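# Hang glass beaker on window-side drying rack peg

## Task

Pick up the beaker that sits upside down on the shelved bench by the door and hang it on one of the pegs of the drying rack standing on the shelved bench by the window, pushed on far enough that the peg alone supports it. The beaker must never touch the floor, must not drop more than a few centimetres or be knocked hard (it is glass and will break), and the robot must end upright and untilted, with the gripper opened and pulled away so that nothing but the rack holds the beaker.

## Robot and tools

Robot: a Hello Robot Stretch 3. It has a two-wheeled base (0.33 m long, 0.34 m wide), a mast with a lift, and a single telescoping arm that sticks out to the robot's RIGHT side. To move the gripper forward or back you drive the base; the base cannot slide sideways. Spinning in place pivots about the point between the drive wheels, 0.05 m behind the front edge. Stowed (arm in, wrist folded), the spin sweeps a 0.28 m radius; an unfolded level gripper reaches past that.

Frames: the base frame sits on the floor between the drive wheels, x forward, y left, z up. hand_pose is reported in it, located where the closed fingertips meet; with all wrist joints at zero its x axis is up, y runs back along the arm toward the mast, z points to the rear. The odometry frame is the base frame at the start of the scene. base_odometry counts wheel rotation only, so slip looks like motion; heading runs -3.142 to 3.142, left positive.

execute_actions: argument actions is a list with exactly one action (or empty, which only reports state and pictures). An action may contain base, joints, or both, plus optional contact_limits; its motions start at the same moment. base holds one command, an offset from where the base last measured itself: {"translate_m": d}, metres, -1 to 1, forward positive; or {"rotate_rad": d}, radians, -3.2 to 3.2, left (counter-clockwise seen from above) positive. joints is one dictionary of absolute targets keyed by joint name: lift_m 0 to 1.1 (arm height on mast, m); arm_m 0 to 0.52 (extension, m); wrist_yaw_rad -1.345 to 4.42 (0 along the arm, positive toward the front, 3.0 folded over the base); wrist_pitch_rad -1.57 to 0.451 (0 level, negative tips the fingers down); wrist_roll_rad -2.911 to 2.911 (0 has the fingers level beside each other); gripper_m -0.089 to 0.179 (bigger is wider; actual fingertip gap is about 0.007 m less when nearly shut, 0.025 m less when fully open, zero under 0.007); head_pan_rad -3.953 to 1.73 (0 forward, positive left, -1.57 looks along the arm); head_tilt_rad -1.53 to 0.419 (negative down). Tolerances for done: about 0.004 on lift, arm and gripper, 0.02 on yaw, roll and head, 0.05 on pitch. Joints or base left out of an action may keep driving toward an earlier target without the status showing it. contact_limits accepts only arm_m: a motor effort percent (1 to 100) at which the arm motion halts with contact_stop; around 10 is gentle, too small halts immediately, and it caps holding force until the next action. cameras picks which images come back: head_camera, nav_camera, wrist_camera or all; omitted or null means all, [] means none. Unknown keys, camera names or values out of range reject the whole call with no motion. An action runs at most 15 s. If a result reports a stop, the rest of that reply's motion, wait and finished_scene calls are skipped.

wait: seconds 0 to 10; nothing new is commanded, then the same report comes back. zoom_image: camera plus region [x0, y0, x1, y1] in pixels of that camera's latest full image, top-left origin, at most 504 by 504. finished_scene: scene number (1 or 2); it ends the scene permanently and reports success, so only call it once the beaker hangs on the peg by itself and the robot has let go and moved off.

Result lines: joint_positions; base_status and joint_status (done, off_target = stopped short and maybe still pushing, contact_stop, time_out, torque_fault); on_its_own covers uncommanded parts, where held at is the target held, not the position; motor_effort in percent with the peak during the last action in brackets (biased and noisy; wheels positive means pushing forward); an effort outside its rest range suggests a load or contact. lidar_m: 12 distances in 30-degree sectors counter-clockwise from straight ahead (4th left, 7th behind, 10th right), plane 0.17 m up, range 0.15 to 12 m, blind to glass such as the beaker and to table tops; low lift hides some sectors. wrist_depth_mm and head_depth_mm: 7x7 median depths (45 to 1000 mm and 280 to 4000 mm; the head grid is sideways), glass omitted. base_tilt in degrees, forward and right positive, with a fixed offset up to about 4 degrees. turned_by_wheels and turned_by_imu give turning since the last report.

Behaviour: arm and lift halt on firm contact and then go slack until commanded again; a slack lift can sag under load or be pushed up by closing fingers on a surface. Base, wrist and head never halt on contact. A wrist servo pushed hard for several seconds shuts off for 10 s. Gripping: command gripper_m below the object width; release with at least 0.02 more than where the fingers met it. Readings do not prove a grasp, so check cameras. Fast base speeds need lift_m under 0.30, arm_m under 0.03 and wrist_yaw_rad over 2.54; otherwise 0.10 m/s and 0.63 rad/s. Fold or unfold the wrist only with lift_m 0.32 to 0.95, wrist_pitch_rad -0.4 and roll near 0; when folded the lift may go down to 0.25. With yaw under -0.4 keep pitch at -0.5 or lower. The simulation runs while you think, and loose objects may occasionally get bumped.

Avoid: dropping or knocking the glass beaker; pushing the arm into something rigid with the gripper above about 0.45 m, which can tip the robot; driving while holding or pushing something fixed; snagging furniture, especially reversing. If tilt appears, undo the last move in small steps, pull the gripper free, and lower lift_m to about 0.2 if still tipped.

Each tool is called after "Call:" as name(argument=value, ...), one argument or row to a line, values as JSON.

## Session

Call:
execute_actions(
  actions=[],
)

Scene clock: 0.00 s.
base_odometry: x=+0.000 y=+0.000 heading=+0.000 (m, m, rad; odometry frame)
turned_by_wheels: +0.000 (rad since the last result)
turned_by_imu: +0.000 (rad since the last result)
base_tilt: forward=+3.0 right=-0.9 (deg)
lidar_m: 1.79 1.81 1.42 1.44 2.16 1.90 1.96 1.38 1.26 1.26 1.56 1.48
head_depth_mm: 2023 2024 2041 2022 2038 1481 1584 / 2090 2117 2103 2104 2116 1485 2061 / 2096 2221 2202 2184 2208 1558 2153 / 2113 2276 2296 2286 2290 1671 2217 / 2106 2383 2349 2342 2369 1788 2307 / 2142 2484 2475 2480 2490 2462 2310 / 2146 2583 2580 2599 2620 2620 2094
base_status: not commanded
joint_positions: lift_m=+0.561 arm_m=+0.001 wrist_yaw_rad=+3.114 wrist_pitch_rad=-0.339 wrist_roll_rad=+0.013 gripper_m=+0.037 head_pan_rad=-0.018 head_tilt_rad=-0.016
joint_status: not commanded
motor_effort: left_wheel=-1 right_wheel=-1 lift_m=+21 arm_m=-1 wrist_yaw_rad=+0 wrist_pitch_rad=+6 wrist_roll_rad=+0 gripper_m=+1 head_pan_rad=+0 head_tilt_rad=+3 (%)
hand_pose: x=-0.0147 y=+0.0881 z=+0.5916 quat_wxyz=(+0.130, +0.703, +0.109, +0.691) (m; base frame)
wrist_depth_mm: - - - - - - - / - - - - - - - / - - - - - - - / - - - - - - - / - - - - - - - / 924 921 953 927 - 898 921 / 771 778 750 770 758 774 772
pictures: head_camera (sideways: a quarter turn clockwise sets it upright), nav_camera (sideways: a quarter turn counterclockwise sets it upright), wrist_camera
Images, in order (width x height): head_camera 896x504, nav_camera 672x504, wrist_camera 644x364.

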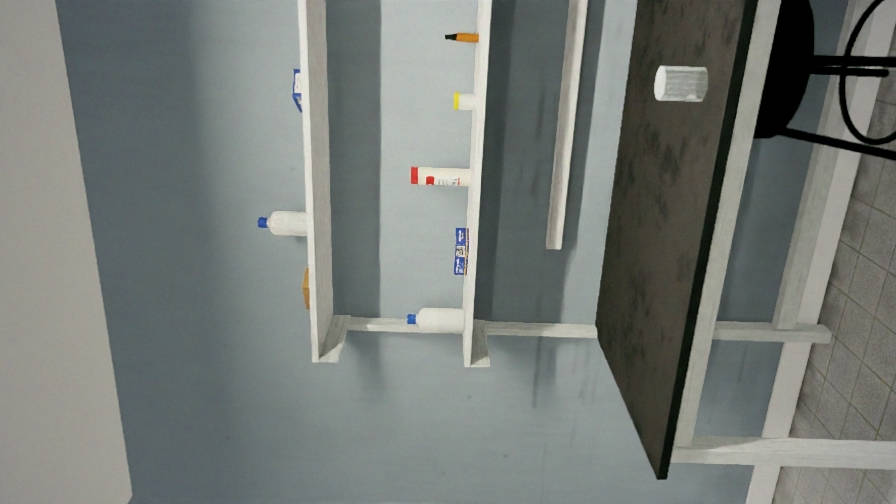

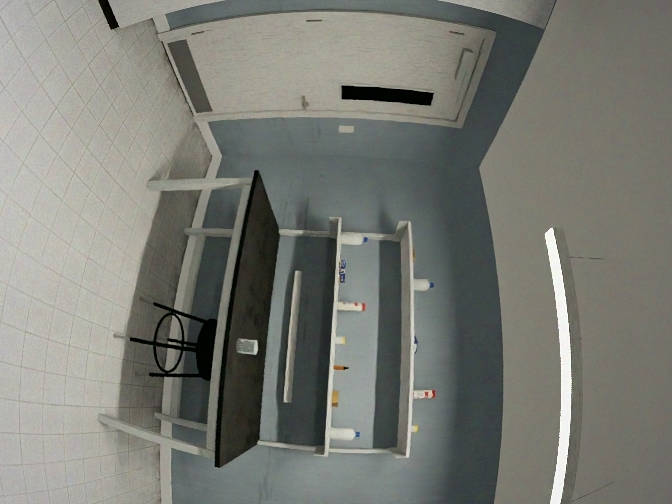

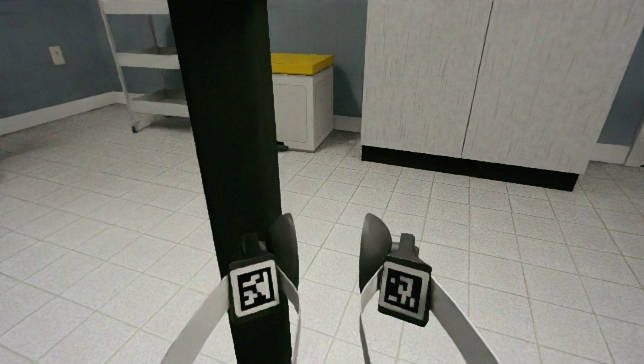

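Call:
execute_actions(
  actions=[
    {"base":{"translate_m":0.92},"joints":{"lift_m":0.9,"wrist_pitch_rad":-0.4,"wrist_yaw_rad":0.0,"head_pan_rad":-3.5,"head_tilt_rad":-0.2}},
  ],
)

Call:
execute_actions(
  actions=[
    {"base":{"rotate_rad":1.05},"joints":{"wrist_pitch_rad":-0.79,"gripper_m":0.15,"lift_m":0.93,"head_pan_rad":-1.57,"head_tilt_rad":-0.7}},
  ],
)

Scene clock: 12.03 s.
base_odometry: x=+0.920 y=+0.000 heading=+0.000 (m, m, rad; odometry frame)
turned_by_wheels: +0.000 (rad since the last result)
turned_by_imu: +0.007 (rad since the last result)
base_tilt: forward=+3.0 right=-0.9 (deg)
lidar_m: 1.26 0.94 1.52 1.14 1.36 2.66 2.88 1.74 1.59 1.61 0.89 0.72
head_depth_mm: 3030 3130 3188 3379 3409 2463 - / 3039 3133 3234 3330 3391 2455 - / 3021 3172 3264 3232 3157 2339 - / 3039 3195 3212 3382 3380 2273 1847 / 3052 3185 2660 3428 3384 2313 1871 / 3052 3142 3307 3392 3344 2318 1805 / 3148 3158 3346 3394 3369 2293 1742
base_status: done
joint_positions: lift_m=+0.900 arm_m=+0.001 wrist_yaw_rad=+0.001 wrist_pitch_rad=-0.415 wrist_roll_rad=+0.013 gripper_m=+0.037 head_pan_rad=-3.493 head_tilt_rad=-0.198
joint_status: all done
motor_effort: left_wheel=-2(5) right_wheel=+0(3) lift_m=+26(26) arm_m=-1(1) wrist_yaw_rad=-1(1) wrist_pitch_rad=+6(5) wrist_roll_rad=+0(0) gripper_m=+0(1) head_pan_rad=-5(63) head_tilt_rad=-2(23) (%)
hand_pose: x=-0.0212 y=-0.3703 z=+0.9131 quat_wxyz=(+0.688, +0.145, -0.696, -0.146) (m; base frame)
wrist_depth_mm: - - - - - - - / - - - - - - - / 662 653 - - - - - / 502 625 - - - - - / 494 - - - - - - / - - 858 - - - - / - - - - - - -
pictures: head_camera (sideways: a quarter turn clockwise sets it upright), nav_camera (sideways: a quarter turn counterclockwise sets it upright), wrist_camera
Images, in order (width x height): head_camera 896x504, nav_camera 672x504, wrist_camera 644x364.

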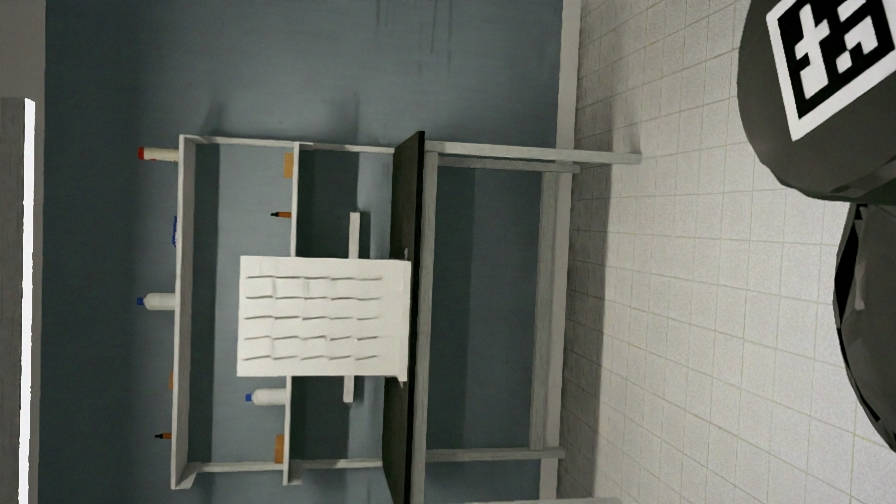

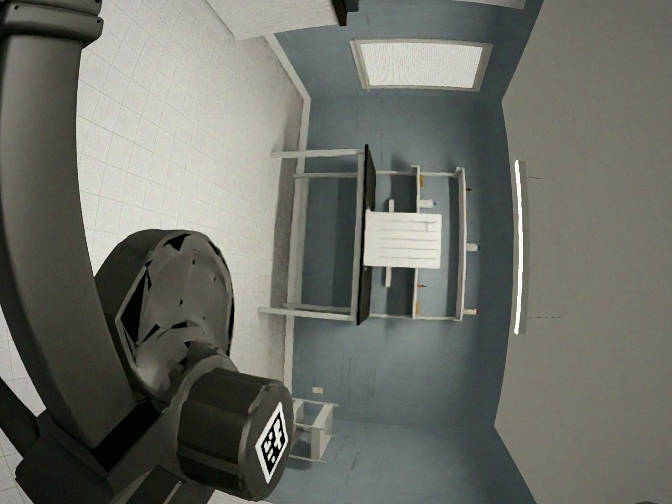

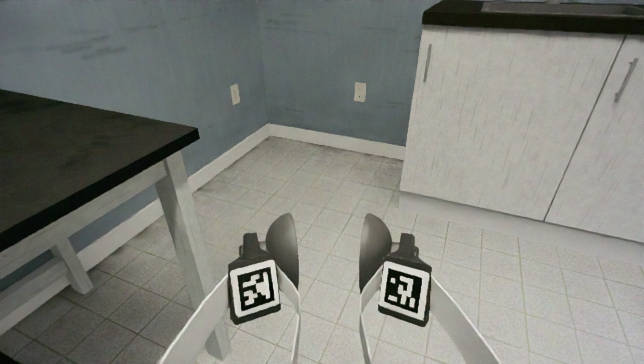

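Scene clock: 14.63 s.
base_odometry: x=+0.920 y=+0.000 heading=+1.050 (m, m, rad; odometry frame)
turned_by_wheels: +1.050 (rad since the last result)
turned_by_imu: +1.039 (rad since the last result)
base_tilt: forward=+3.0 right=-0.9 (deg)
lidar_m: 1.52 1.14 1.37 2.66 3.32 1.74 1.59 1.61 0.89 0.72 1.26 0.94
head_depth_mm: 1212 1334 1066 833 - - - / 1190 1310 1057 832 1601 - - / 1183 1296 1059 823 1076 - - / 1173 1284 1053 822 1604 1414 1199 / 1161 1272 1040 817 1350 1376 1202 / 1157 1253 1040 814 1549 1385 1202 / 1138 1247 1034 813 1544 1379 1204
base_status: done
joint_positions: lift_m=+0.930 arm_m=+0.001 wrist_yaw_rad=+0.001 wrist_pitch_rad=-0.799 wrist_roll_rad=+0.013 gripper_m=+0.150 head_pan_rad=-1.577 head_tilt_rad=-0.692
joint_status: all done
motor_effort: left_wheel=-2(5) right_wheel=+1(5) lift_m=+26(27) arm_m=-1(1) wrist_yaw_rad=+0(1) wrist_pitch_rad=+3(6) wrist_roll_rad=+0(0) gripper_m=+0(91) head_pan_rad=+4(63) head_tilt_rad=-6(43) (%)
hand_pose: x=-0.0215 y=-0.3070 z=+0.8680 quat_wxyz=(+0.647, +0.273, -0.655, -0.277) (m; base frame)
wrist_depth_mm: 480 486 478 483 479 478 473 / 416 413 413 416 422 432 441 / 458 - - - - - - / - - - - - - - / - - - - - - - / - - - - - - - / 919 903 915 928 907 908 901
pictures: head_camera (sideways: a quarter turn clockwise sets it upright), nav_camera (sideways: a quarter turn counterclockwise sets it upright), wrist_camera
Images, in order (width x height): head_camera 896x504, nav_camera 672x504, wrist_camera 644x364.

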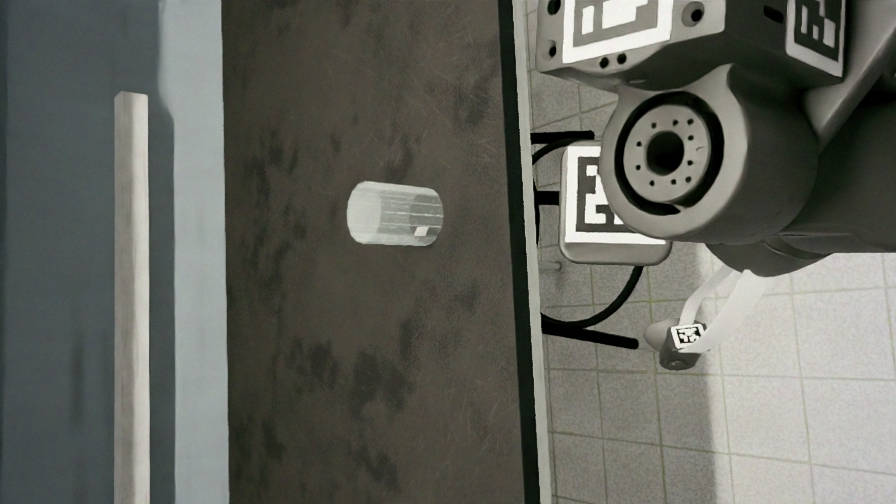

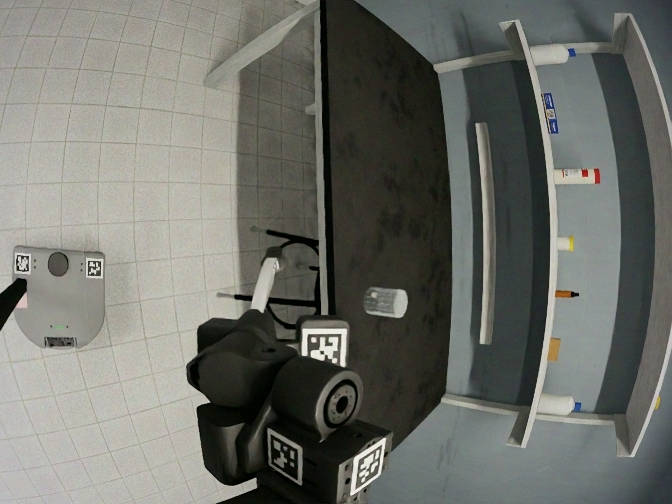

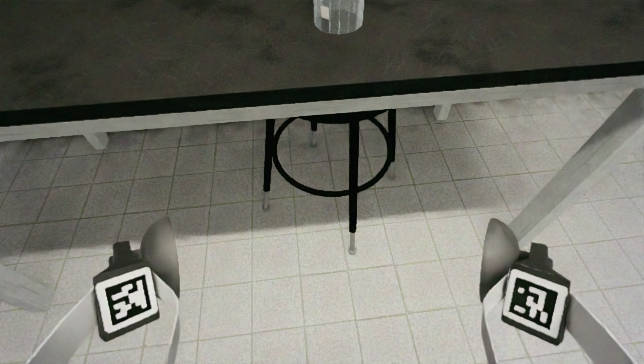

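Call:
execute_actions(
  actions=[
    {"joints":{"arm_m":0.33,"lift_m":0.875}},
  ],
  cameras=["wrist_camera"],
)

Scene clock: 18.63 s.
base_odometry: x=+0.920 y=+0.000 heading=+1.050 (m, m, rad; odometry frame)
turned_by_wheels: +0.000 (rad since the last result)
turned_by_imu: +0.000 (rad since the last result)
base_tilt: forward=+3.0 right=-0.9 (deg)
lidar_m: 1.52 1.14 1.36 2.66 3.31 1.74 1.59 1.61 0.89 0.72 1.25 0.94
head_depth_mm: 1215 1329 1160 - 1591 1367 1221 / 1201 1314 - 805 1568 1403 1216 / 1187 1303 - 776 1525 1390 1214 / 1175 1292 1074 785 1583 1386 1212 / 1158 1269 1039 816 1362 1390 1205 / 1142 1264 1035 814 1555 1392 1205 / 1141 1244 1034 814 1558 1384 1199
base_status: not commanded
joint_positions: lift_m=+0.875 arm_m=+0.330 wrist_yaw_rad=+0.000 wrist_pitch_rad=-0.800 wrist_roll_rad=+0.013 gripper_m=+0.150 head_pan_rad=-1.577 head_tilt_rad=-0.692
joint_status: all done
motor_effort: left_wheel=-2(3) right_wheel=+2(1) lift_m=+16(21) arm_m=+6(7) wrist_yaw_rad=+0(1) wrist_pitch_rad=+4(4) wrist_roll_rad=+0(0) gripper_m=+1(0) head_pan_rad=+5(5) head_tilt_rad=-6(6) (%)
hand_pose: x=-0.0216 y=-0.6358 z=+0.8134 quat_wxyz=(+0.647, +0.274, -0.655, -0.278) (m; base frame)
wrist_depth_mm: 383 377 378 375 377 376 374 / 326 326 326 324 324 324 322 / 286 283 285 283 283 283 282 / 254 254 253 254 253 252 252 / 229 234 228 229 228 231 227 / 209 - 207 208 207 - 207 / 192 188 191 191 191 190 189
pictures: wrist_camera
Images, in order (width x height): wrist_camera 644x364.

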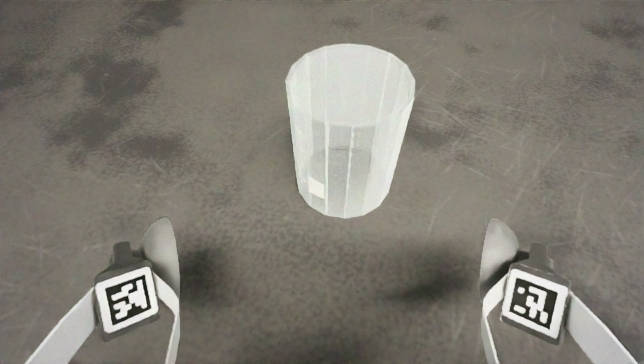

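Call:
execute_actions(
  actions=[
    {"base":{"translate_m":-0.01},"joints":{"arm_m":0.418,"lift_m":0.861,"gripper_m":0.12}},
  ],
  cameras=["wrist_camera"],
)

Scene clock: 21.00 s.
base_odometry: x=+0.915 y=-0.009 heading=+1.050 (m, m, rad; odometry frame)
turned_by_wheels: +0.000 (rad since the last result)
turned_by_imu: +0.000 (rad since the last result)
base_tilt: forward=+3.1 right=-1.0 (deg)
lidar_m: 1.53 1.15 1.38 2.65 3.29 1.73 1.58 1.60 0.88 0.72 1.26 0.95
head_depth_mm: 1213 1331 1115 - 1604 1377 1224 / 1189 1311 - 825 1575 1396 1221 / 1177 1297 - 800 1527 1364 1211 / 1173 1294 1051 798 1588 1385 1219 / 1162 1273 1042 819 1532 1384 1204 / 1146 1261 1037 815 1543 1387 1205 / 1136 1244 1031 812 1542 1380 1205
base_status: done
joint_positions: lift_m=+0.861 arm_m=+0.418 wrist_yaw_rad=+0.000 wrist_pitch_rad=-0.800 wrist_roll_rad=+0.013 gripper_m=+0.120 head_pan_rad=-1.577 head_tilt_rad=-0.692
joint_status: all done
motor_effort: left_wheel=-2(5) right_wheel=+0(3) lift_m=+16(16) arm_m=+6(7) wrist_yaw_rad=+0(0) wrist_pitch_rad=+4(4) wrist_roll_rad=+0(1) gripper_m=-1(89) head_pan_rad=+5(5) head_tilt_rad=-5(6) (%)
hand_pose: x=-0.0216 y=-0.7238 z=+0.7994 quat_wxyz=(+0.647, +0.274, -0.655, -0.278) (m; base frame)
wrist_depth_mm: 356 352 354 351 352 351 350 / 305 304 303 303 299 300 299 / 267 266 266 266 264 263 263 / 238 237 236 235 237 234 234 / 213 213 214 213 213 216 211 / 194 198 193 194 193 196 192 / 179 175 177 178 177 175 177
pictures: wrist_camera
Images, in order (width x height): wrist_camera 644x364.

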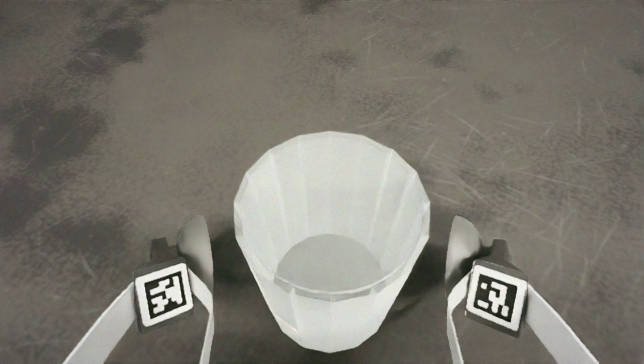

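Call:
execute_actions(
  actions=[
    {"joints":{"gripper_m":0.03}},
  ],
  cameras=["wrist_camera"],
)

Call:
execute_actions(
  actions=[
    {"joints":{"lift_m":0.885}},
  ],
  cameras=["wrist_camera"],
)

Scene clock: 22.80 s.
base_odometry: x=+0.915 y=-0.009 heading=+1.050 (m, m, rad; odometry frame)
turned_by_wheels: +0.000 (rad since the last result)
turned_by_imu: +0.000 (rad since the last result)
base_tilt: forward=+3.1 right=-0.8 (deg)
lidar_m: 1.53 1.15 1.38 2.66 3.30 1.72 1.59 1.60 0.88 0.72 1.26 0.95
head_depth_mm: 1217 1327 1111 - 1613 1380 1221 / 1193 1307 - 828 1561 1391 1217 / 1181 1301 - 813 1508 1371 1214 / 1176 1290 1052 799 1586 1388 1207 / 1161 1275 1042 817 1511 1387 1216 / 1151 1253 1040 815 1556 1391 1204 / 1143 1250 1032 811 1546 1374 1207
base_status: not commanded
joint_positions: lift_m=+0.861 arm_m=+0.418 wrist_yaw_rad=+0.000 wrist_pitch_rad=-0.806 wrist_roll_rad=+0.013 gripper_m=+0.031 head_pan_rad=-1.577 head_tilt_rad=-0.692
joint_status: all done
motor_effort: left_wheel=-2(2) right_wheel=+0(1) lift_m=+16(16) arm_m=+6(6) wrist_yaw_rad=+0(0) wrist_pitch_rad=+6(6) wrist_roll_rad=+1(0) gripper_m=-22(99) head_pan_rad=+5(5) head_tilt_rad=-5(5) (%)
hand_pose: x=-0.0216 y=-0.7227 z=+0.7985 quat_wxyz=(+0.646, +0.276, -0.654, -0.279) (m; base frame)
wrist_depth_mm: 346 351 347 349 346 344 344 / 300 300 301 299 299 299 295 / 264 265 263 263 262 261 260 / 236 235 235 235 233 232 234 / 213 213 215 211 215 211 209 / 193 194 189 193 190 192 192 / 177 178 177 176 176 176 176
pictures: wrist_camera
Images, in order (width x height): wrist_camera 644x364.

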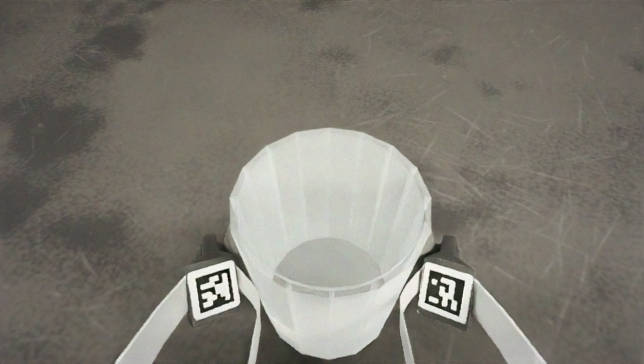

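Scene clock: 23.77 s.
base_odometry: x=+0.915 y=-0.009 heading=+1.050 (m, m, rad; odometry frame)
turned_by_wheels: +0.000 (rad since the last result)
turned_by_imu: +0.000 (rad since the last result)
base_tilt: forward=+3.1 right=-0.8 (deg)
lidar_m: 1.53 1.15 1.38 2.66 3.30 1.73 1.58 1.60 0.88 0.72 1.26 0.95
head_depth_mm: 1211 1332 - - 1618 1378 1231 / 1195 1286 986 826 1572 1398 1213 / 1181 1279 - 819 1541 1378 1214 / 1180 1294 1054 817 1586 1392 1206 / 1166 1275 1037 818 1526 1393 1202 / 1156 1255 1035 812 1556 1385 1210 / 1142 1247 1035 808 1547 1384 1199
base_status: not commanded
joint_positions: lift_m=+0.885 arm_m=+0.418 wrist_yaw_rad=+0.000 wrist_pitch_rad=-0.807 wrist_roll_rad=+0.013 gripper_m=+0.031 head_pan_rad=-1.577 head_tilt_rad=-0.692
joint_status: all done
motor_effort: left_wheel=-2(2) right_wheel=+1(1) lift_m=+26(27) arm_m=+6(7) wrist_yaw_rad=+0(0) wrist_pitch_rad=+7(7) wrist_roll_rad=-1(0) gripper_m=-21(21) head_pan_rad=+5(5) head_tilt_rad=-5(6) (%)
hand_pose: x=-0.0216 y=-0.7224 z=+0.8217 quat_wxyz=(+0.646, +0.276, -0.654, -0.280) (m; base frame)
wrist_depth_mm: 390 391 390 385 388 388 385 / 338 336 336 333 334 332 333 / 295 295 294 294 293 291 291 / 264 261 261 262 262 260 260 / 237 237 241 236 241 236 234 / 216 216 213 216 214 214 216 / 200 199 199 198 198 197 198
pictures: wrist_camera
Images, in order (width x height): wrist_camera 644x364.

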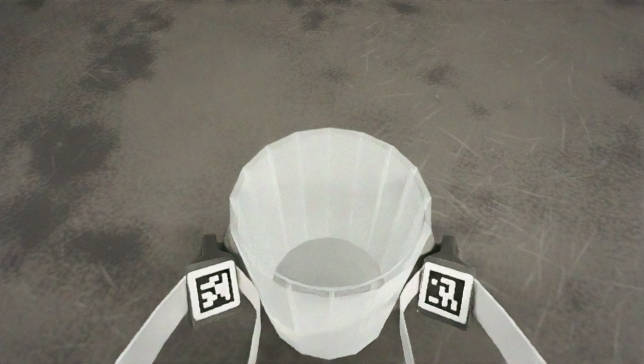

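Call:
execute_actions(
  actions=[
    {"base":{"rotate_rad":1.84},"joints":{"arm_m":0.0,"lift_m":1.0,"head_pan_rad":0,"head_tilt_rad":-0.2}},
  ],
  cameras=["head_camera","wrist_camera"],
)

Call:
execute_actions(
  actions=[
    {"base":{"translate_m":1.0},"joints":{"wrist_pitch_rad":0.0}},
  ],
  cameras=["head_camera","wrist_camera"],
)

Scene clock: 29.07 s.
base_odometry: x=+0.915 y=-0.009 heading=+2.890 (m, m, rad; odometry frame)
turned_by_wheels: +1.840 (rad since the last result)
turned_by_imu: +1.822 (rad since the last result)
base_tilt: forward=+3.1 right=-0.9 (deg)
lidar_m: 2.89 2.00 1.60 1.58 0.90 0.72 0.87 0.95 1.56 1.15 1.19 1.89
head_depth_mm: 2955 3044 3141 3361 3357 2321 1768 / 2989 3125 3201 3033 3133 2310 1762 / 3001 3148 3144 3368 3267 2284 1752 / 3047 3175 2692 3387 3230 2281 1733 / 3148 3157 3308 3440 3213 2268 1726 / 3198 3290 3335 3535 3237 2245 1723 / 3187 3386 3466 3571 3012 2241 1717
base_status: done
joint_positions: lift_m=+1.000 arm_m=+0.001 wrist_yaw_rad=+0.000 wrist_pitch_rad=-0.807 wrist_roll_rad=+0.013 gripper_m=+0.031 head_pan_rad=-0.007 head_tilt_rad=-0.211
joint_status: all done
motor_effort: left_wheel=-2(7) right_wheel=+2(9) lift_m=+26(28) arm_m=-6(9) wrist_yaw_rad=-1(1) wrist_pitch_rad=+7(7) wrist_roll_rad=+0(1) gripper_m=-21(21) head_pan_rad=+5(63) head_tilt_rad=+7(43) (%)
hand_pose: x=-0.0215 y=-0.3056 z=+0.9366 quat_wxyz=(+0.646, +0.276, -0.654, -0.280) (m; base frame)
wrist_depth_mm: - - 939 - - - - / - - - - - - - / - - - - - - - / - - - - - - - / - - - - - - 949 / - - - - - - - / - - - - - - -
pictures: head_camera (sideways: a quarter turn clockwise sets it upright), wrist_camera
Images, in order (width x height): head_camera 896x504, wrist_camera 644x364.

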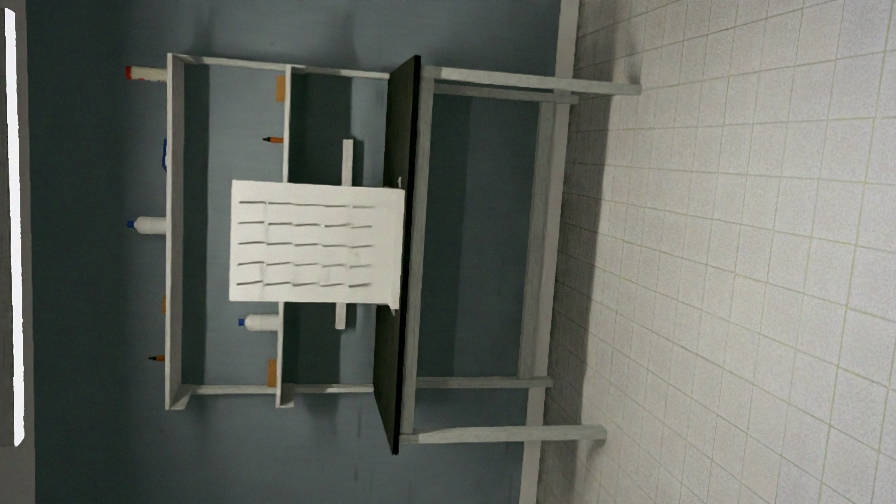

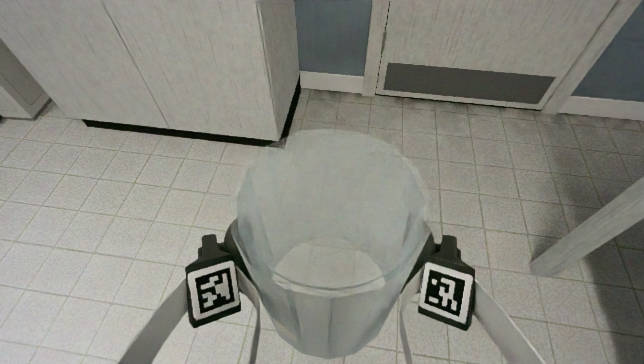

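Scene clock: 40.20 s.
base_odometry: x=-0.053 y=+0.241 heading=+2.890 (m, m, rad; odometry frame)
turned_by_wheels: +0.000 (rad since the last result)
turned_by_imu: +0.007 (rad since the last result)
base_tilt: forward=+3.0 right=-0.9 (deg)
lidar_m: 2.30 1.93 1.46 1.45 1.58 1.66 1.87 1.81 1.24 1.23 1.39 1.71
head_depth_mm: 2071 2183 2221 1937 2382 2301 1755 / 2105 2191 2252 1912 2432 2305 1765 / 2107 2191 1693 1751 2478 2287 1751 / 2142 2202 1732 1779 2510 2283 1723 / 2210 2266 1755 1792 2590 2245 1741 / 2224 2306 2423 2030 2567 2251 1713 / 2252 2349 2435 2423 2631 2256 1726
base_status: done
joint_positions: lift_m=+1.000 arm_m=+0.001 wrist_yaw_rad=+0.000 wrist_pitch_rad=-0.037 wrist_roll_rad=+0.013 gripper_m=+0.031 head_pan_rad=-0.007 head_tilt_rad=-0.211
joint_status: all done
motor_effort: left_wheel=-1(3) right_wheel=+1(5) lift_m=+27(26) arm_m=-6(7) wrist_yaw_rad=+0(1) wrist_pitch_rad=+15(15) wrist_roll_rad=+0(0) gripper_m=-21(21) head_pan_rad=+5(5) head_tilt_rad=+7(8) (%)
hand_pose: x=-0.0213 y=-0.4010 z=+1.1049 quat_wxyz=(+0.703, +0.013, -0.711, -0.013) (m; base frame)
wrist_depth_mm: - - - 904 874 827 795 / - - - 927 888 852 831 / - - - 950 910 884 844 / - - - - 940 915 870 / - - - - - 938 904 / - - - - - 953 916 / - - - - - - 924
pictures: head_camera (sideways: a quarter turn clockwise sets it upright), wrist_camera
Images, in order (width x height): head_camera 896x504, wrist_camera 644x364.

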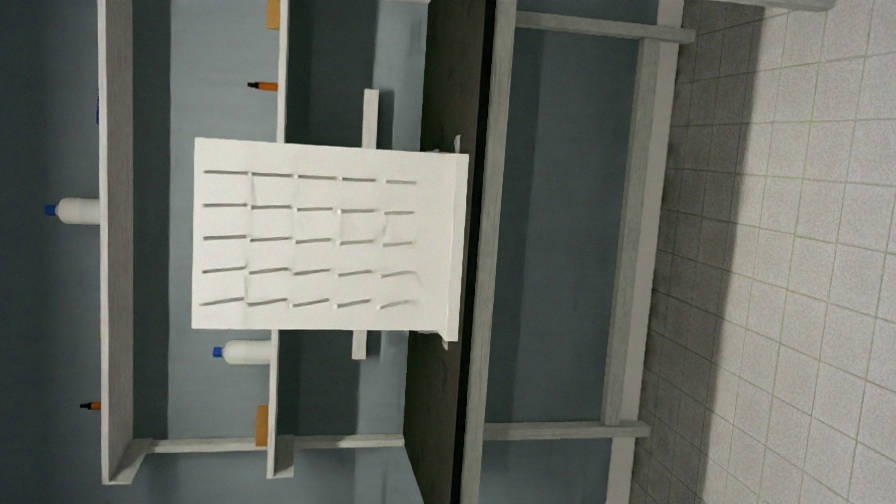

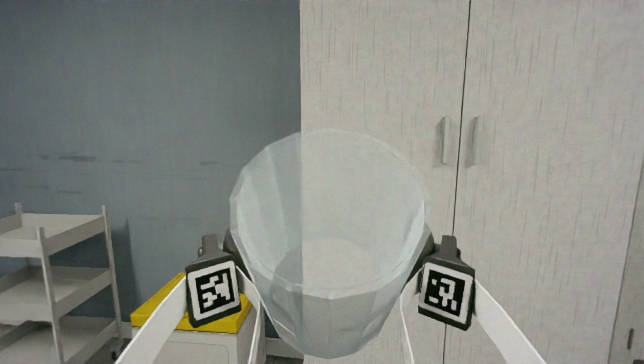

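Call:
execute_actions(
  actions=[
    {"base":{"translate_m":0.97}},
  ],
  cameras=["head_camera"],
)

Call:
execute_actions(
  actions=[
    {"base":{"rotate_rad":1.465},"joints":{"head_pan_rad":-1.57,"head_tilt_rad":-0.3,"arm_m":0.08,"lift_m":1.03}},
  ],
  cameras=["head_camera","wrist_camera"],
)

Scene clock: 51.53 s.
base_odometry: x=-0.993 y=+0.483 heading=+2.890 (m, m, rad; odometry frame)
turned_by_wheels: +0.000 (rad since the last result)
turned_by_imu: +0.007 (rad since the last result)
base_tilt: forward=+3.1 right=-0.9 (deg)
lidar_m: 1.35 1.10 1.93 1.38 1.43 2.21 2.74 1.71 1.41 1.40 0.89 0.91
head_depth_mm: 708 727 756 793 915 716 1542 / 723 736 762 791 824 727 1558 / 728 744 772 805 835 732 1599 / 736 757 784 817 843 747 1616 / 748 764 791 825 854 754 1628 / 757 775 802 835 861 774 1626 / 1373 1421 1468 1526 986 791 1626
base_status: done
joint_positions: lift_m=+1.000 arm_m=+0.001 wrist_yaw_rad=+0.000 wrist_pitch_rad=-0.037 wrist_roll_rad=+0.013 gripper_m=+0.031 head_pan_rad=-0.007 head_tilt_rad=-0.211
joint_status: not commanded
motor_effort: left_wheel=-2(4) right_wheel=+0(4) lift_m=+26(26) arm_m=-7(7) wrist_yaw_rad=+0(1) wrist_pitch_rad=+14(15) wrist_roll_rad=+0(0) gripper_m=-21(22) head_pan_rad=+5(5) head_tilt_rad=+8(7) (%)
hand_pose: x=-0.0213 y=-0.4010 z=+1.1050 quat_wxyz=(+0.703, +0.013, -0.711, -0.013) (m; base frame)
wrist_depth_mm: - - - - - - - / - - - - - - - / - - - - - - - / - - - - - - - / - - - - - - - / - - - - - - - / - - - - - - -
pictures: head_camera (sideways: a quarter turn clockwise sets it upright)
Images, in order (width x height): head_camera 896x504.

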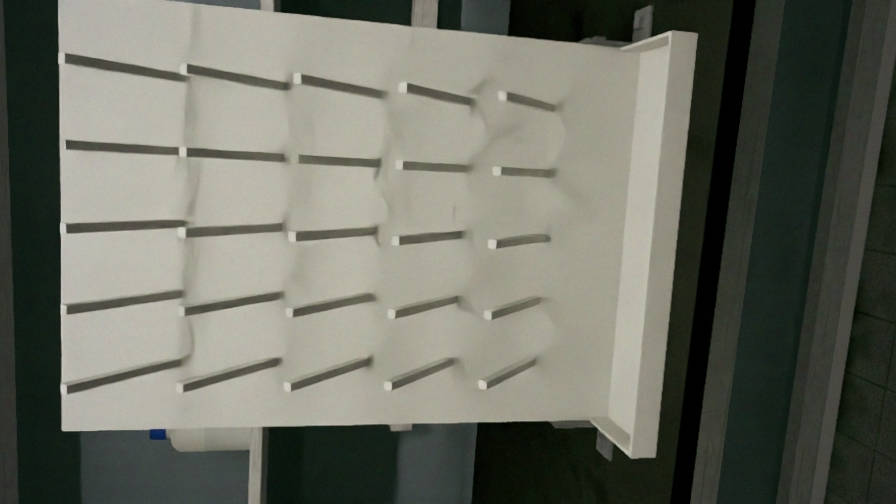

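Scene clock: 54.80 s.
base_odometry: x=-0.993 y=+0.483 heading=-1.929 (m, m, rad; odometry frame)
turned_by_wheels: +1.465 (rad since the last result)
turned_by_imu: +1.450 (rad since the last result)
base_tilt: forward=+3.0 right=-0.9 (deg)
lidar_m: 1.40 1.38 1.95 2.57 1.86 1.45 1.40 1.44 0.89 1.35 1.42 1.10
head_depth_mm: 1232 1281 1371 1417 - - - / 704 741 786 827 - - - / 708 744 782 814 - - - / 712 749 785 829 825 1607 1546 / 718 749 782 834 821 1610 1575 / 713 756 790 836 768 1672 1571 / 720 759 798 851 769 1678 1586
base_status: done
joint_positions: lift_m=+1.030 arm_m=+0.080 wrist_yaw_rad=+0.000 wrist_pitch_rad=-0.035 wrist_roll_rad=+0.013 gripper_m=+0.031 head_pan_rad=-1.563 head_tilt_rad=-0.297
joint_status: all done
motor_effort: left_wheel=-2(6) right_wheel=+1(5) lift_m=+26(27) arm_m=+5(6) wrist_yaw_rad=+0(1) wrist_pitch_rad=+14(15) wrist_roll_rad=+0(0) gripper_m=-21(21) head_pan_rad=-5(64) head_tilt_rad=-2(15) (%)
hand_pose: x=-0.0214 y=-0.4798 z=+1.1353 quat_wxyz=(+0.703, +0.013, -0.711, -0.013) (m; base frame)
wrist_depth_mm: - 490 476 478 477 - - / 932 499 488 487 489 - - / - 521 504 504 505 - - / - 535 526 528 518 - - / 832 543 533 532 535 827 - / 583 549 - 545 544 586 580 / 444 447 441 434 435 443 443
pictures: head_camera (sideways: a quarter turn clockwise sets it upright), wrist_camera
Images, in order (width x height): head_camera 896x504, wrist_camera 644x364.

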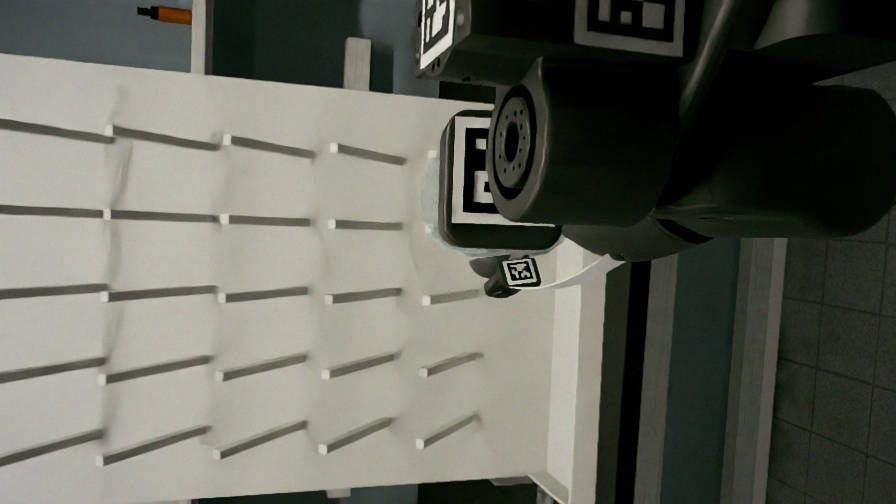

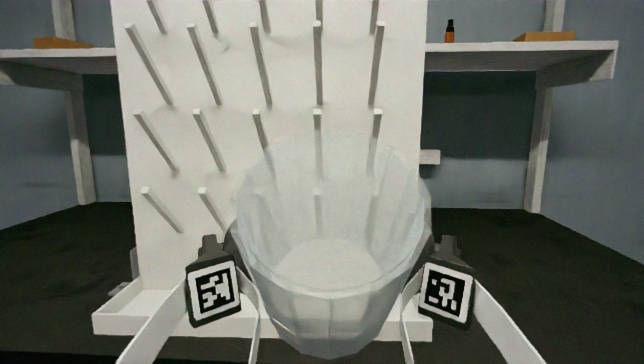

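Call:
zoom_image(
  camera="wrist_camera",
  region=[100, 0, 460, 260],
)

Region (100, 0, 460, 260) of wrist_camera's 644x364 image, scaled by 1.400.

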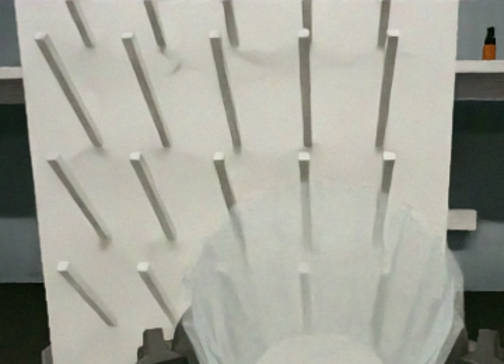

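Call:
execute_actions(
  actions=[
    {"base":{"translate_m":-0.058},"joints":{"arm_m":0.295,"lift_m":1.044},"contact_limits":{"arm_m":15}},
  ],
  cameras=["head_camera","wrist_camera"],
)

Scene clock: 58.80 s.
base_odometry: x=-0.972 y=+0.537 heading=-1.929 (m, m, rad; odometry frame)
turned_by_wheels: +0.000 (rad since the last result)
turned_by_imu: -0.001 (rad since the last result)
base_tilt: forward=+3.0 right=-0.8 (deg)
lidar_m: 1.43 1.44 2.03 2.83 1.78 1.38 1.33 1.38 0.85 1.35 1.42 1.14
head_depth_mm: 1238 1284 1353 1262 852 1606 1550 / 1231 1287 1356 - 844 1571 1556 / 705 744 772 - 759 1631 1590 / 711 746 782 837 825 1635 1591 / 716 750 788 835 818 1607 1583 / 716 752 790 838 769 1616 1572 / 716 752 794 839 773 1691 1577
base_status: done
joint_positions: lift_m=+1.044 arm_m=+0.295 wrist_yaw_rad=+0.000 wrist_pitch_rad=-0.035 wrist_roll_rad=+0.013 gripper_m=+0.031 head_pan_rad=-1.563 head_tilt_rad=-0.297
joint_status: all done
motor_effort: left_wheel=-2(7) right_wheel=+0(3) lift_m=+26(27) arm_m=+7(5) wrist_yaw_rad=+0(0) wrist_pitch_rad=+14(14) wrist_roll_rad=+0(0) gripper_m=-22(22) head_pan_rad=-4(4) head_tilt_rad=-2(2) (%)
contact_limits: arm_m 15 (drawing in: default 34, maximum 55; extending or still: default 46, maximum 75)
hand_pose: x=-0.0214 y=-0.6948 z=+1.1494 quat_wxyz=(+0.703, +0.012, -0.711, -0.013) (m; base frame)
wrist_depth_mm: 290 284 282 281 282 628 587 / 298 292 290 288 289 833 768 / 305 301 300 298 297 850 840 / 312 311 307 306 307 887 850 / 323 320 315 315 315 866 867 / 328 327 - 322 323 614 607 / 346 341 337 335 426 467 463
pictures: head_camera (sideways: a quarter turn clockwise sets it upright), wrist_camera
Images, in order (width x height): head_camera 896x504, wrist_camera 644x364.

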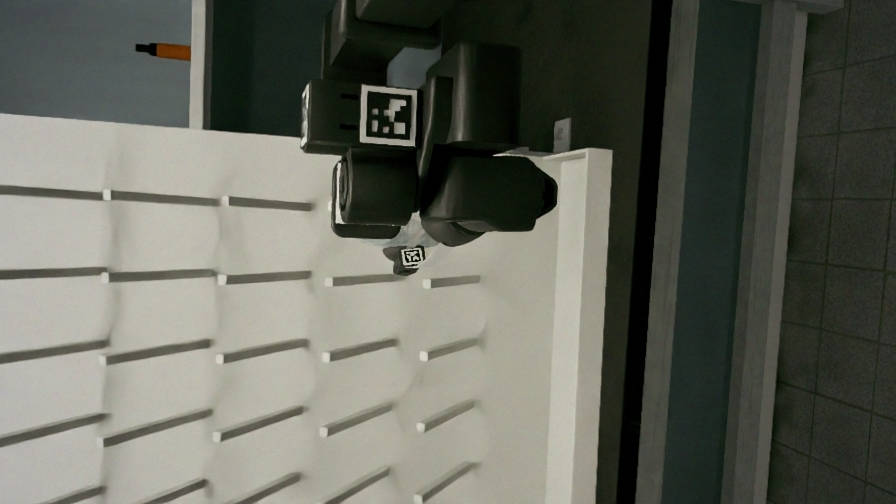

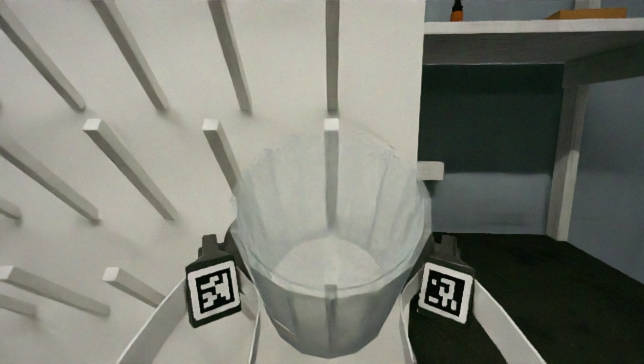

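Call:
execute_actions(
  actions=[
    {"joints":{"arm_m":0.331,"lift_m":1.024},"contact_limits":{"arm_m":15}},
  ],
  cameras=["wrist_camera"],
)

Call:
execute_actions(
  actions=[
    {"joints":{"arm_m":0.357,"lift_m":0.996},"contact_limits":{"arm_m":15}},
  ],
  cameras=["wrist_camera"],
)

Scene clock: 60.67 s.
base_odometry: x=-0.972 y=+0.537 heading=-1.929 (m, m, rad; odometry frame)
turned_by_wheels: +0.000 (rad since the last result)
turned_by_imu: +0.000 (rad since the last result)
base_tilt: forward=+3.0 right=-0.8 (deg)
lidar_m: 1.44 1.44 2.03 2.83 1.79 1.39 1.34 1.38 0.85 1.35 1.41 1.14
head_depth_mm: 1241 1272 1358 1170 854 1621 1566 / 1225 1286 1355 - 824 1591 1565 / 706 747 774 - 760 1644 1579 / 711 747 781 830 823 1640 1595 / 716 751 787 830 818 1599 1588 / 718 753 788 838 767 1616 1579 / 717 753 794 841 770 1682 1576
base_status: not commanded
joint_positions: lift_m=+1.024 arm_m=+0.331 wrist_yaw_rad=+0.000 wrist_pitch_rad=-0.035 wrist_roll_rad=+0.013 gripper_m=+0.031 head_pan_rad=-1.563 head_tilt_rad=-0.297
joint_status: all done
motor_effort: left_wheel=-1(2) right_wheel=+1(1) lift_m=+17(22) arm_m=+6(6) wrist_yaw_rad=+0(0) wrist_pitch_rad=+14(14) wrist_roll_rad=+0(0) gripper_m=-21(23) head_pan_rad=-4(5) head_tilt_rad=-3(2) (%)
contact_limits: arm_m 15 (drawing in: default 34, maximum 55; extending or still: default 46, maximum 75)
hand_pose: x=-0.0214 y=-0.7308 z=+1.1300 quat_wxyz=(+0.703, +0.012, -0.711, -0.013) (m; base frame)
wrist_depth_mm: 254 252 249 245 248 556 559 / 260 259 256 253 256 804 791 / 268 266 263 262 262 826 798 / 275 272 271 270 269 844 814 / 286 282 278 278 279 797 840 / 291 289 - 285 285 568 565 / 303 302 299 295 298 438 437
pictures: wrist_camera
Images, in order (width x height): wrist_camera 644x364.

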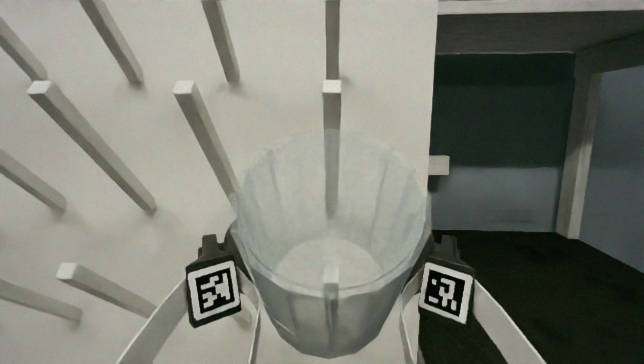

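Scene clock: 61.80 s.
base_odometry: x=-0.972 y=+0.537 heading=-1.929 (m, m, rad; odometry frame)
turned_by_wheels: +0.000 (rad since the last result)
turned_by_imu: +0.000 (rad since the last result)
base_tilt: forward=+3.0 right=-0.9 (deg)
lidar_m: 1.43 1.43 2.03 2.84 1.79 1.39 1.34 1.38 0.85 1.35 1.42 1.14
head_depth_mm: 1238 1279 1361 - 853 1617 1558 / 1228 1281 1369 - 801 1574 1570 / 706 744 777 - 758 1634 1591 / 712 748 781 818 825 1640 1580 / 712 752 788 836 820 1595 1590 / 717 750 792 839 768 1613 1584 / 715 752 791 843 772 1704 1559
base_status: not commanded
joint_positions: lift_m=+0.996 arm_m=+0.357 wrist_yaw_rad=+0.000 wrist_pitch_rad=-0.035 wrist_roll_rad=+0.013 gripper_m=+0.031 head_pan_rad=-1.563 head_tilt_rad=-0.297
joint_status: all done
motor_effort: left_wheel=-1(2) right_wheel=+0(1) lift_m=+17(17) arm_m=+6(7) wrist_yaw_rad=+0(1) wrist_pitch_rad=+14(14) wrist_roll_rad=+0(0) gripper_m=-20(22) head_pan_rad=-5(5) head_tilt_rad=-2(2) (%)
contact_limits: arm_m 15 (drawing in: default 34, maximum 55; extending or still: default 46, maximum 75)
hand_pose: x=-0.0214 y=-0.7568 z=+1.1020 quat_wxyz=(+0.703, +0.012, -0.711, -0.013) (m; base frame)
wrist_depth_mm: 231 226 225 225 222 655 631 / 234 234 233 232 229 769 758 / 242 241 238 236 236 805 781 / 249 246 245 243 243 821 802 / 258 255 251 251 249 740 778 / 265 260 - 258 255 515 514 / 274 272 269 265 266 394 394
pictures: wrist_camera
Images, in order (width x height): wrist_camera 644x364.

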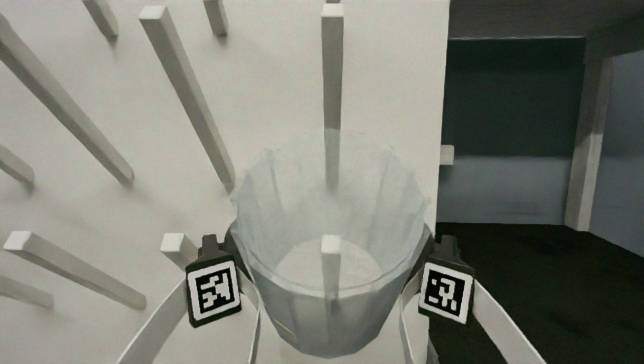

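Call:
execute_actions(
  actions=[
    {"joints":{"arm_m":0.37,"lift_m":0.961},"contact_limits":{"arm_m":15}},
  ],
  cameras=["wrist_camera"],
)

Scene clock: 63.23 s.
base_odometry: x=-0.972 y=+0.537 heading=-1.929 (m, m, rad; odometry frame)
turned_by_wheels: +0.000 (rad since the last result)
turned_by_imu: +0.000 (rad since the last result)
base_tilt: forward=+3.1 right=-0.9 (deg)
lidar_m: 1.44 1.44 2.03 2.83 1.79 1.38 1.34 1.38 0.85 1.35 1.42 1.14
head_depth_mm: 1244 1283 1368 1415 - 1628 1557 / 1227 1284 1368 1423 764 1567 1566 / 706 746 776 - 743 1627 1578 / 711 743 781 818 793 1653 1585 / 713 750 789 836 818 1606 1576 / 719 753 790 835 766 1611 1573 / 716 754 793 842 771 1689 1566
base_status: not commanded
joint_positions: lift_m=+0.961 arm_m=+0.370 wrist_yaw_rad=+0.000 wrist_pitch_rad=-0.035 wrist_roll_rad=+0.013 gripper_m=+0.031 head_pan_rad=-1.563 head_tilt_rad=-0.297
joint_status: all done
motor_effort: left_wheel=-3(1) right_wheel=+1(0) lift_m=+17(16) arm_m=+7(5) wrist_yaw_rad=+0(0) wrist_pitch_rad=+14(14) wrist_roll_rad=+0(0) gripper_m=-21(21) head_pan_rad=-5(4) head_tilt_rad=-2(2) (%)
contact_limits: arm_m 15 (drawing in: default 34, maximum 55; extending or still: default 46, maximum 75)
hand_pose: x=-0.0214 y=-0.7698 z=+1.0670 quat_wxyz=(+0.703, +0.012, -0.711, -0.013) (m; base frame)
wrist_depth_mm: 217 215 214 212 212 752 698 / 220 222 219 217 217 752 750 / 231 227 226 224 223 782 772 / 236 233 232 230 230 812 803 / 240 241 237 238 236 631 637 / 251 251 - 245 244 448 446 / 260 258 256 252 252 340 340
pictures: wrist_camera
Images, in order (width x height): wrist_camera 644x364.

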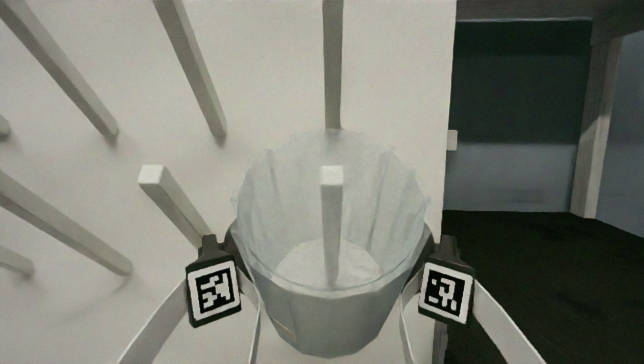

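Call:
execute_actions(
  actions=[
    {"joints":{"lift_m":0.955}},
  ],
  cameras=["wrist_camera"],
)

Call:
execute_actions(
  actions=[
    {"joints":{"gripper_m":0.105}},
  ],
  cameras=["wrist_camera"],
)

Scene clock: 69.83 s.
base_odometry: x=-0.972 y=+0.537 heading=-1.929 (m, m, rad; odometry frame)
turned_by_wheels: +0.000 (rad since the last result)
turned_by_imu: +0.000 (rad since the last result)
base_tilt: forward=+3.0 right=-0.8 (deg)
lidar_m: 1.43 1.44 2.03 2.83 1.79 1.39 1.34 1.38 0.85 1.35 1.42 1.14
head_depth_mm: 1244 1279 1369 1413 - 1630 1555 / 1230 1281 1371 1413 764 1571 1561 / 705 743 777 809 - 1634 1571 / 716 745 783 818 792 1646 1583 / 713 750 789 832 820 1590 1591 / 715 753 791 839 769 1613 1571 / 718 753 793 841 772 1682 1574
base_status: not commanded
joint_positions: lift_m=+0.955 arm_m=+0.370 wrist_yaw_rad=+0.000 wrist_pitch_rad=-0.031 wrist_roll_rad=+0.013 gripper_m=+0.031 head_pan_rad=-1.563 head_tilt_rad=-0.297
joint_status: all done
motor_effort: left_wheel=-1(2) right_wheel=+1(0) lift_m=+17(16) arm_m=+6(6) wrist_yaw_rad=+0(0) wrist_pitch_rad=+12(14) wrist_roll_rad=+0(0) gripper_m=-21(21) head_pan_rad=-5(4) head_tilt_rad=-2(2) (%)
hand_pose: x=-0.0214 y=-0.7699 z=+1.0619 quat_wxyz=(+0.703, +0.011, -0.711, -0.011) (m; base frame)
wrist_depth_mm: 217 216 213 212 212 739 700 / 222 222 220 217 218 756 744 / 231 228 226 225 223 791 766 / 236 233 232 229 229 805 783 / 243 241 238 236 234 635 632 / 253 250 - 244 245 435 435 / 258 258 253 250 252 334 334
pictures: wrist_camera
Images, in order (width x height): wrist_camera 644x364.

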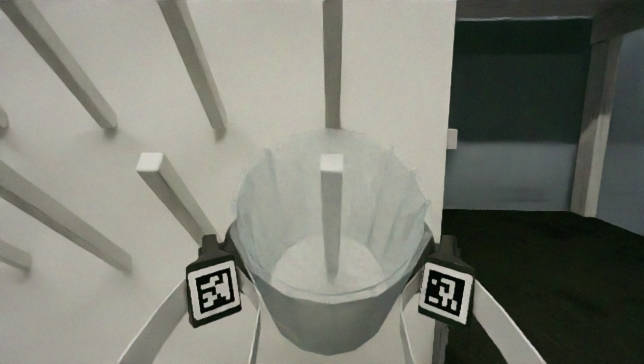

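Scene clock: 71.07 s.
base_odometry: x=-0.972 y=+0.537 heading=-1.929 (m, m, rad; odometry frame)
turned_by_wheels: +0.000 (rad since the last result)
turned_by_imu: +0.000 (rad since the last result)
base_tilt: forward=+3.1 right=-0.9 (deg)
lidar_m: 1.43 1.44 2.04 2.83 1.78 1.38 1.34 1.38 0.85 1.35 1.42 1.14
head_depth_mm: 1243 1279 1364 1410 - 1617 1556 / 1223 1288 1368 1438 761 1567 1569 / 705 743 776 813 - 1614 1563 / 711 748 786 819 762 1632 1583 / 715 751 789 833 825 1617 1573 / 715 757 790 840 771 1604 1579 / 716 754 791 842 774 1682 1573
base_status: not commanded
joint_positions: lift_m=+0.955 arm_m=+0.370 wrist_yaw_rad=+0.000 wrist_pitch_rad=-0.026 wrist_roll_rad=+0.013 gripper_m=+0.105 head_pan_rad=-1.563 head_tilt_rad=-0.297
joint_status: all done
motor_effort: left_wheel=-2(2) right_wheel=+1(1) lift_m=+16(16) arm_m=+6(6) wrist_yaw_rad=+0(0) wrist_pitch_rad=+10(12) wrist_roll_rad=+0(0) gripper_m=+0(87) head_pan_rad=-5(5) head_tilt_rad=-2(2) (%)
hand_pose: x=-0.0214 y=-0.7701 z=+1.0634 quat_wxyz=(+0.703, +0.009, -0.711, -0.009) (m; base frame)
wrist_depth_mm: 217 216 214 213 211 754 691 / 223 223 218 219 218 765 743 / 229 228 226 224 222 776 774 / 236 234 232 230 228 803 788 / 241 240 238 237 235 642 647 / 249 248 246 244 241 470 444 / 257 257 253 252 248 324 339
pictures: wrist_camera
Images, in order (width x height): wrist_camera 644x364.

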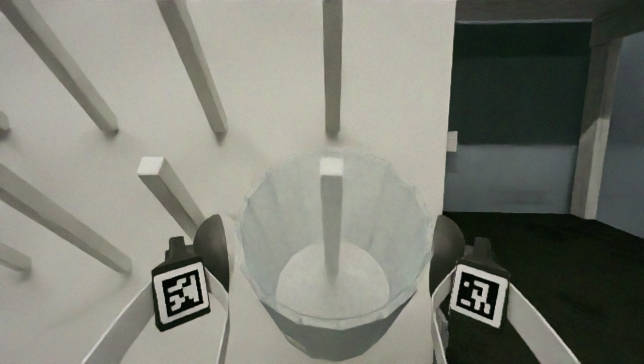

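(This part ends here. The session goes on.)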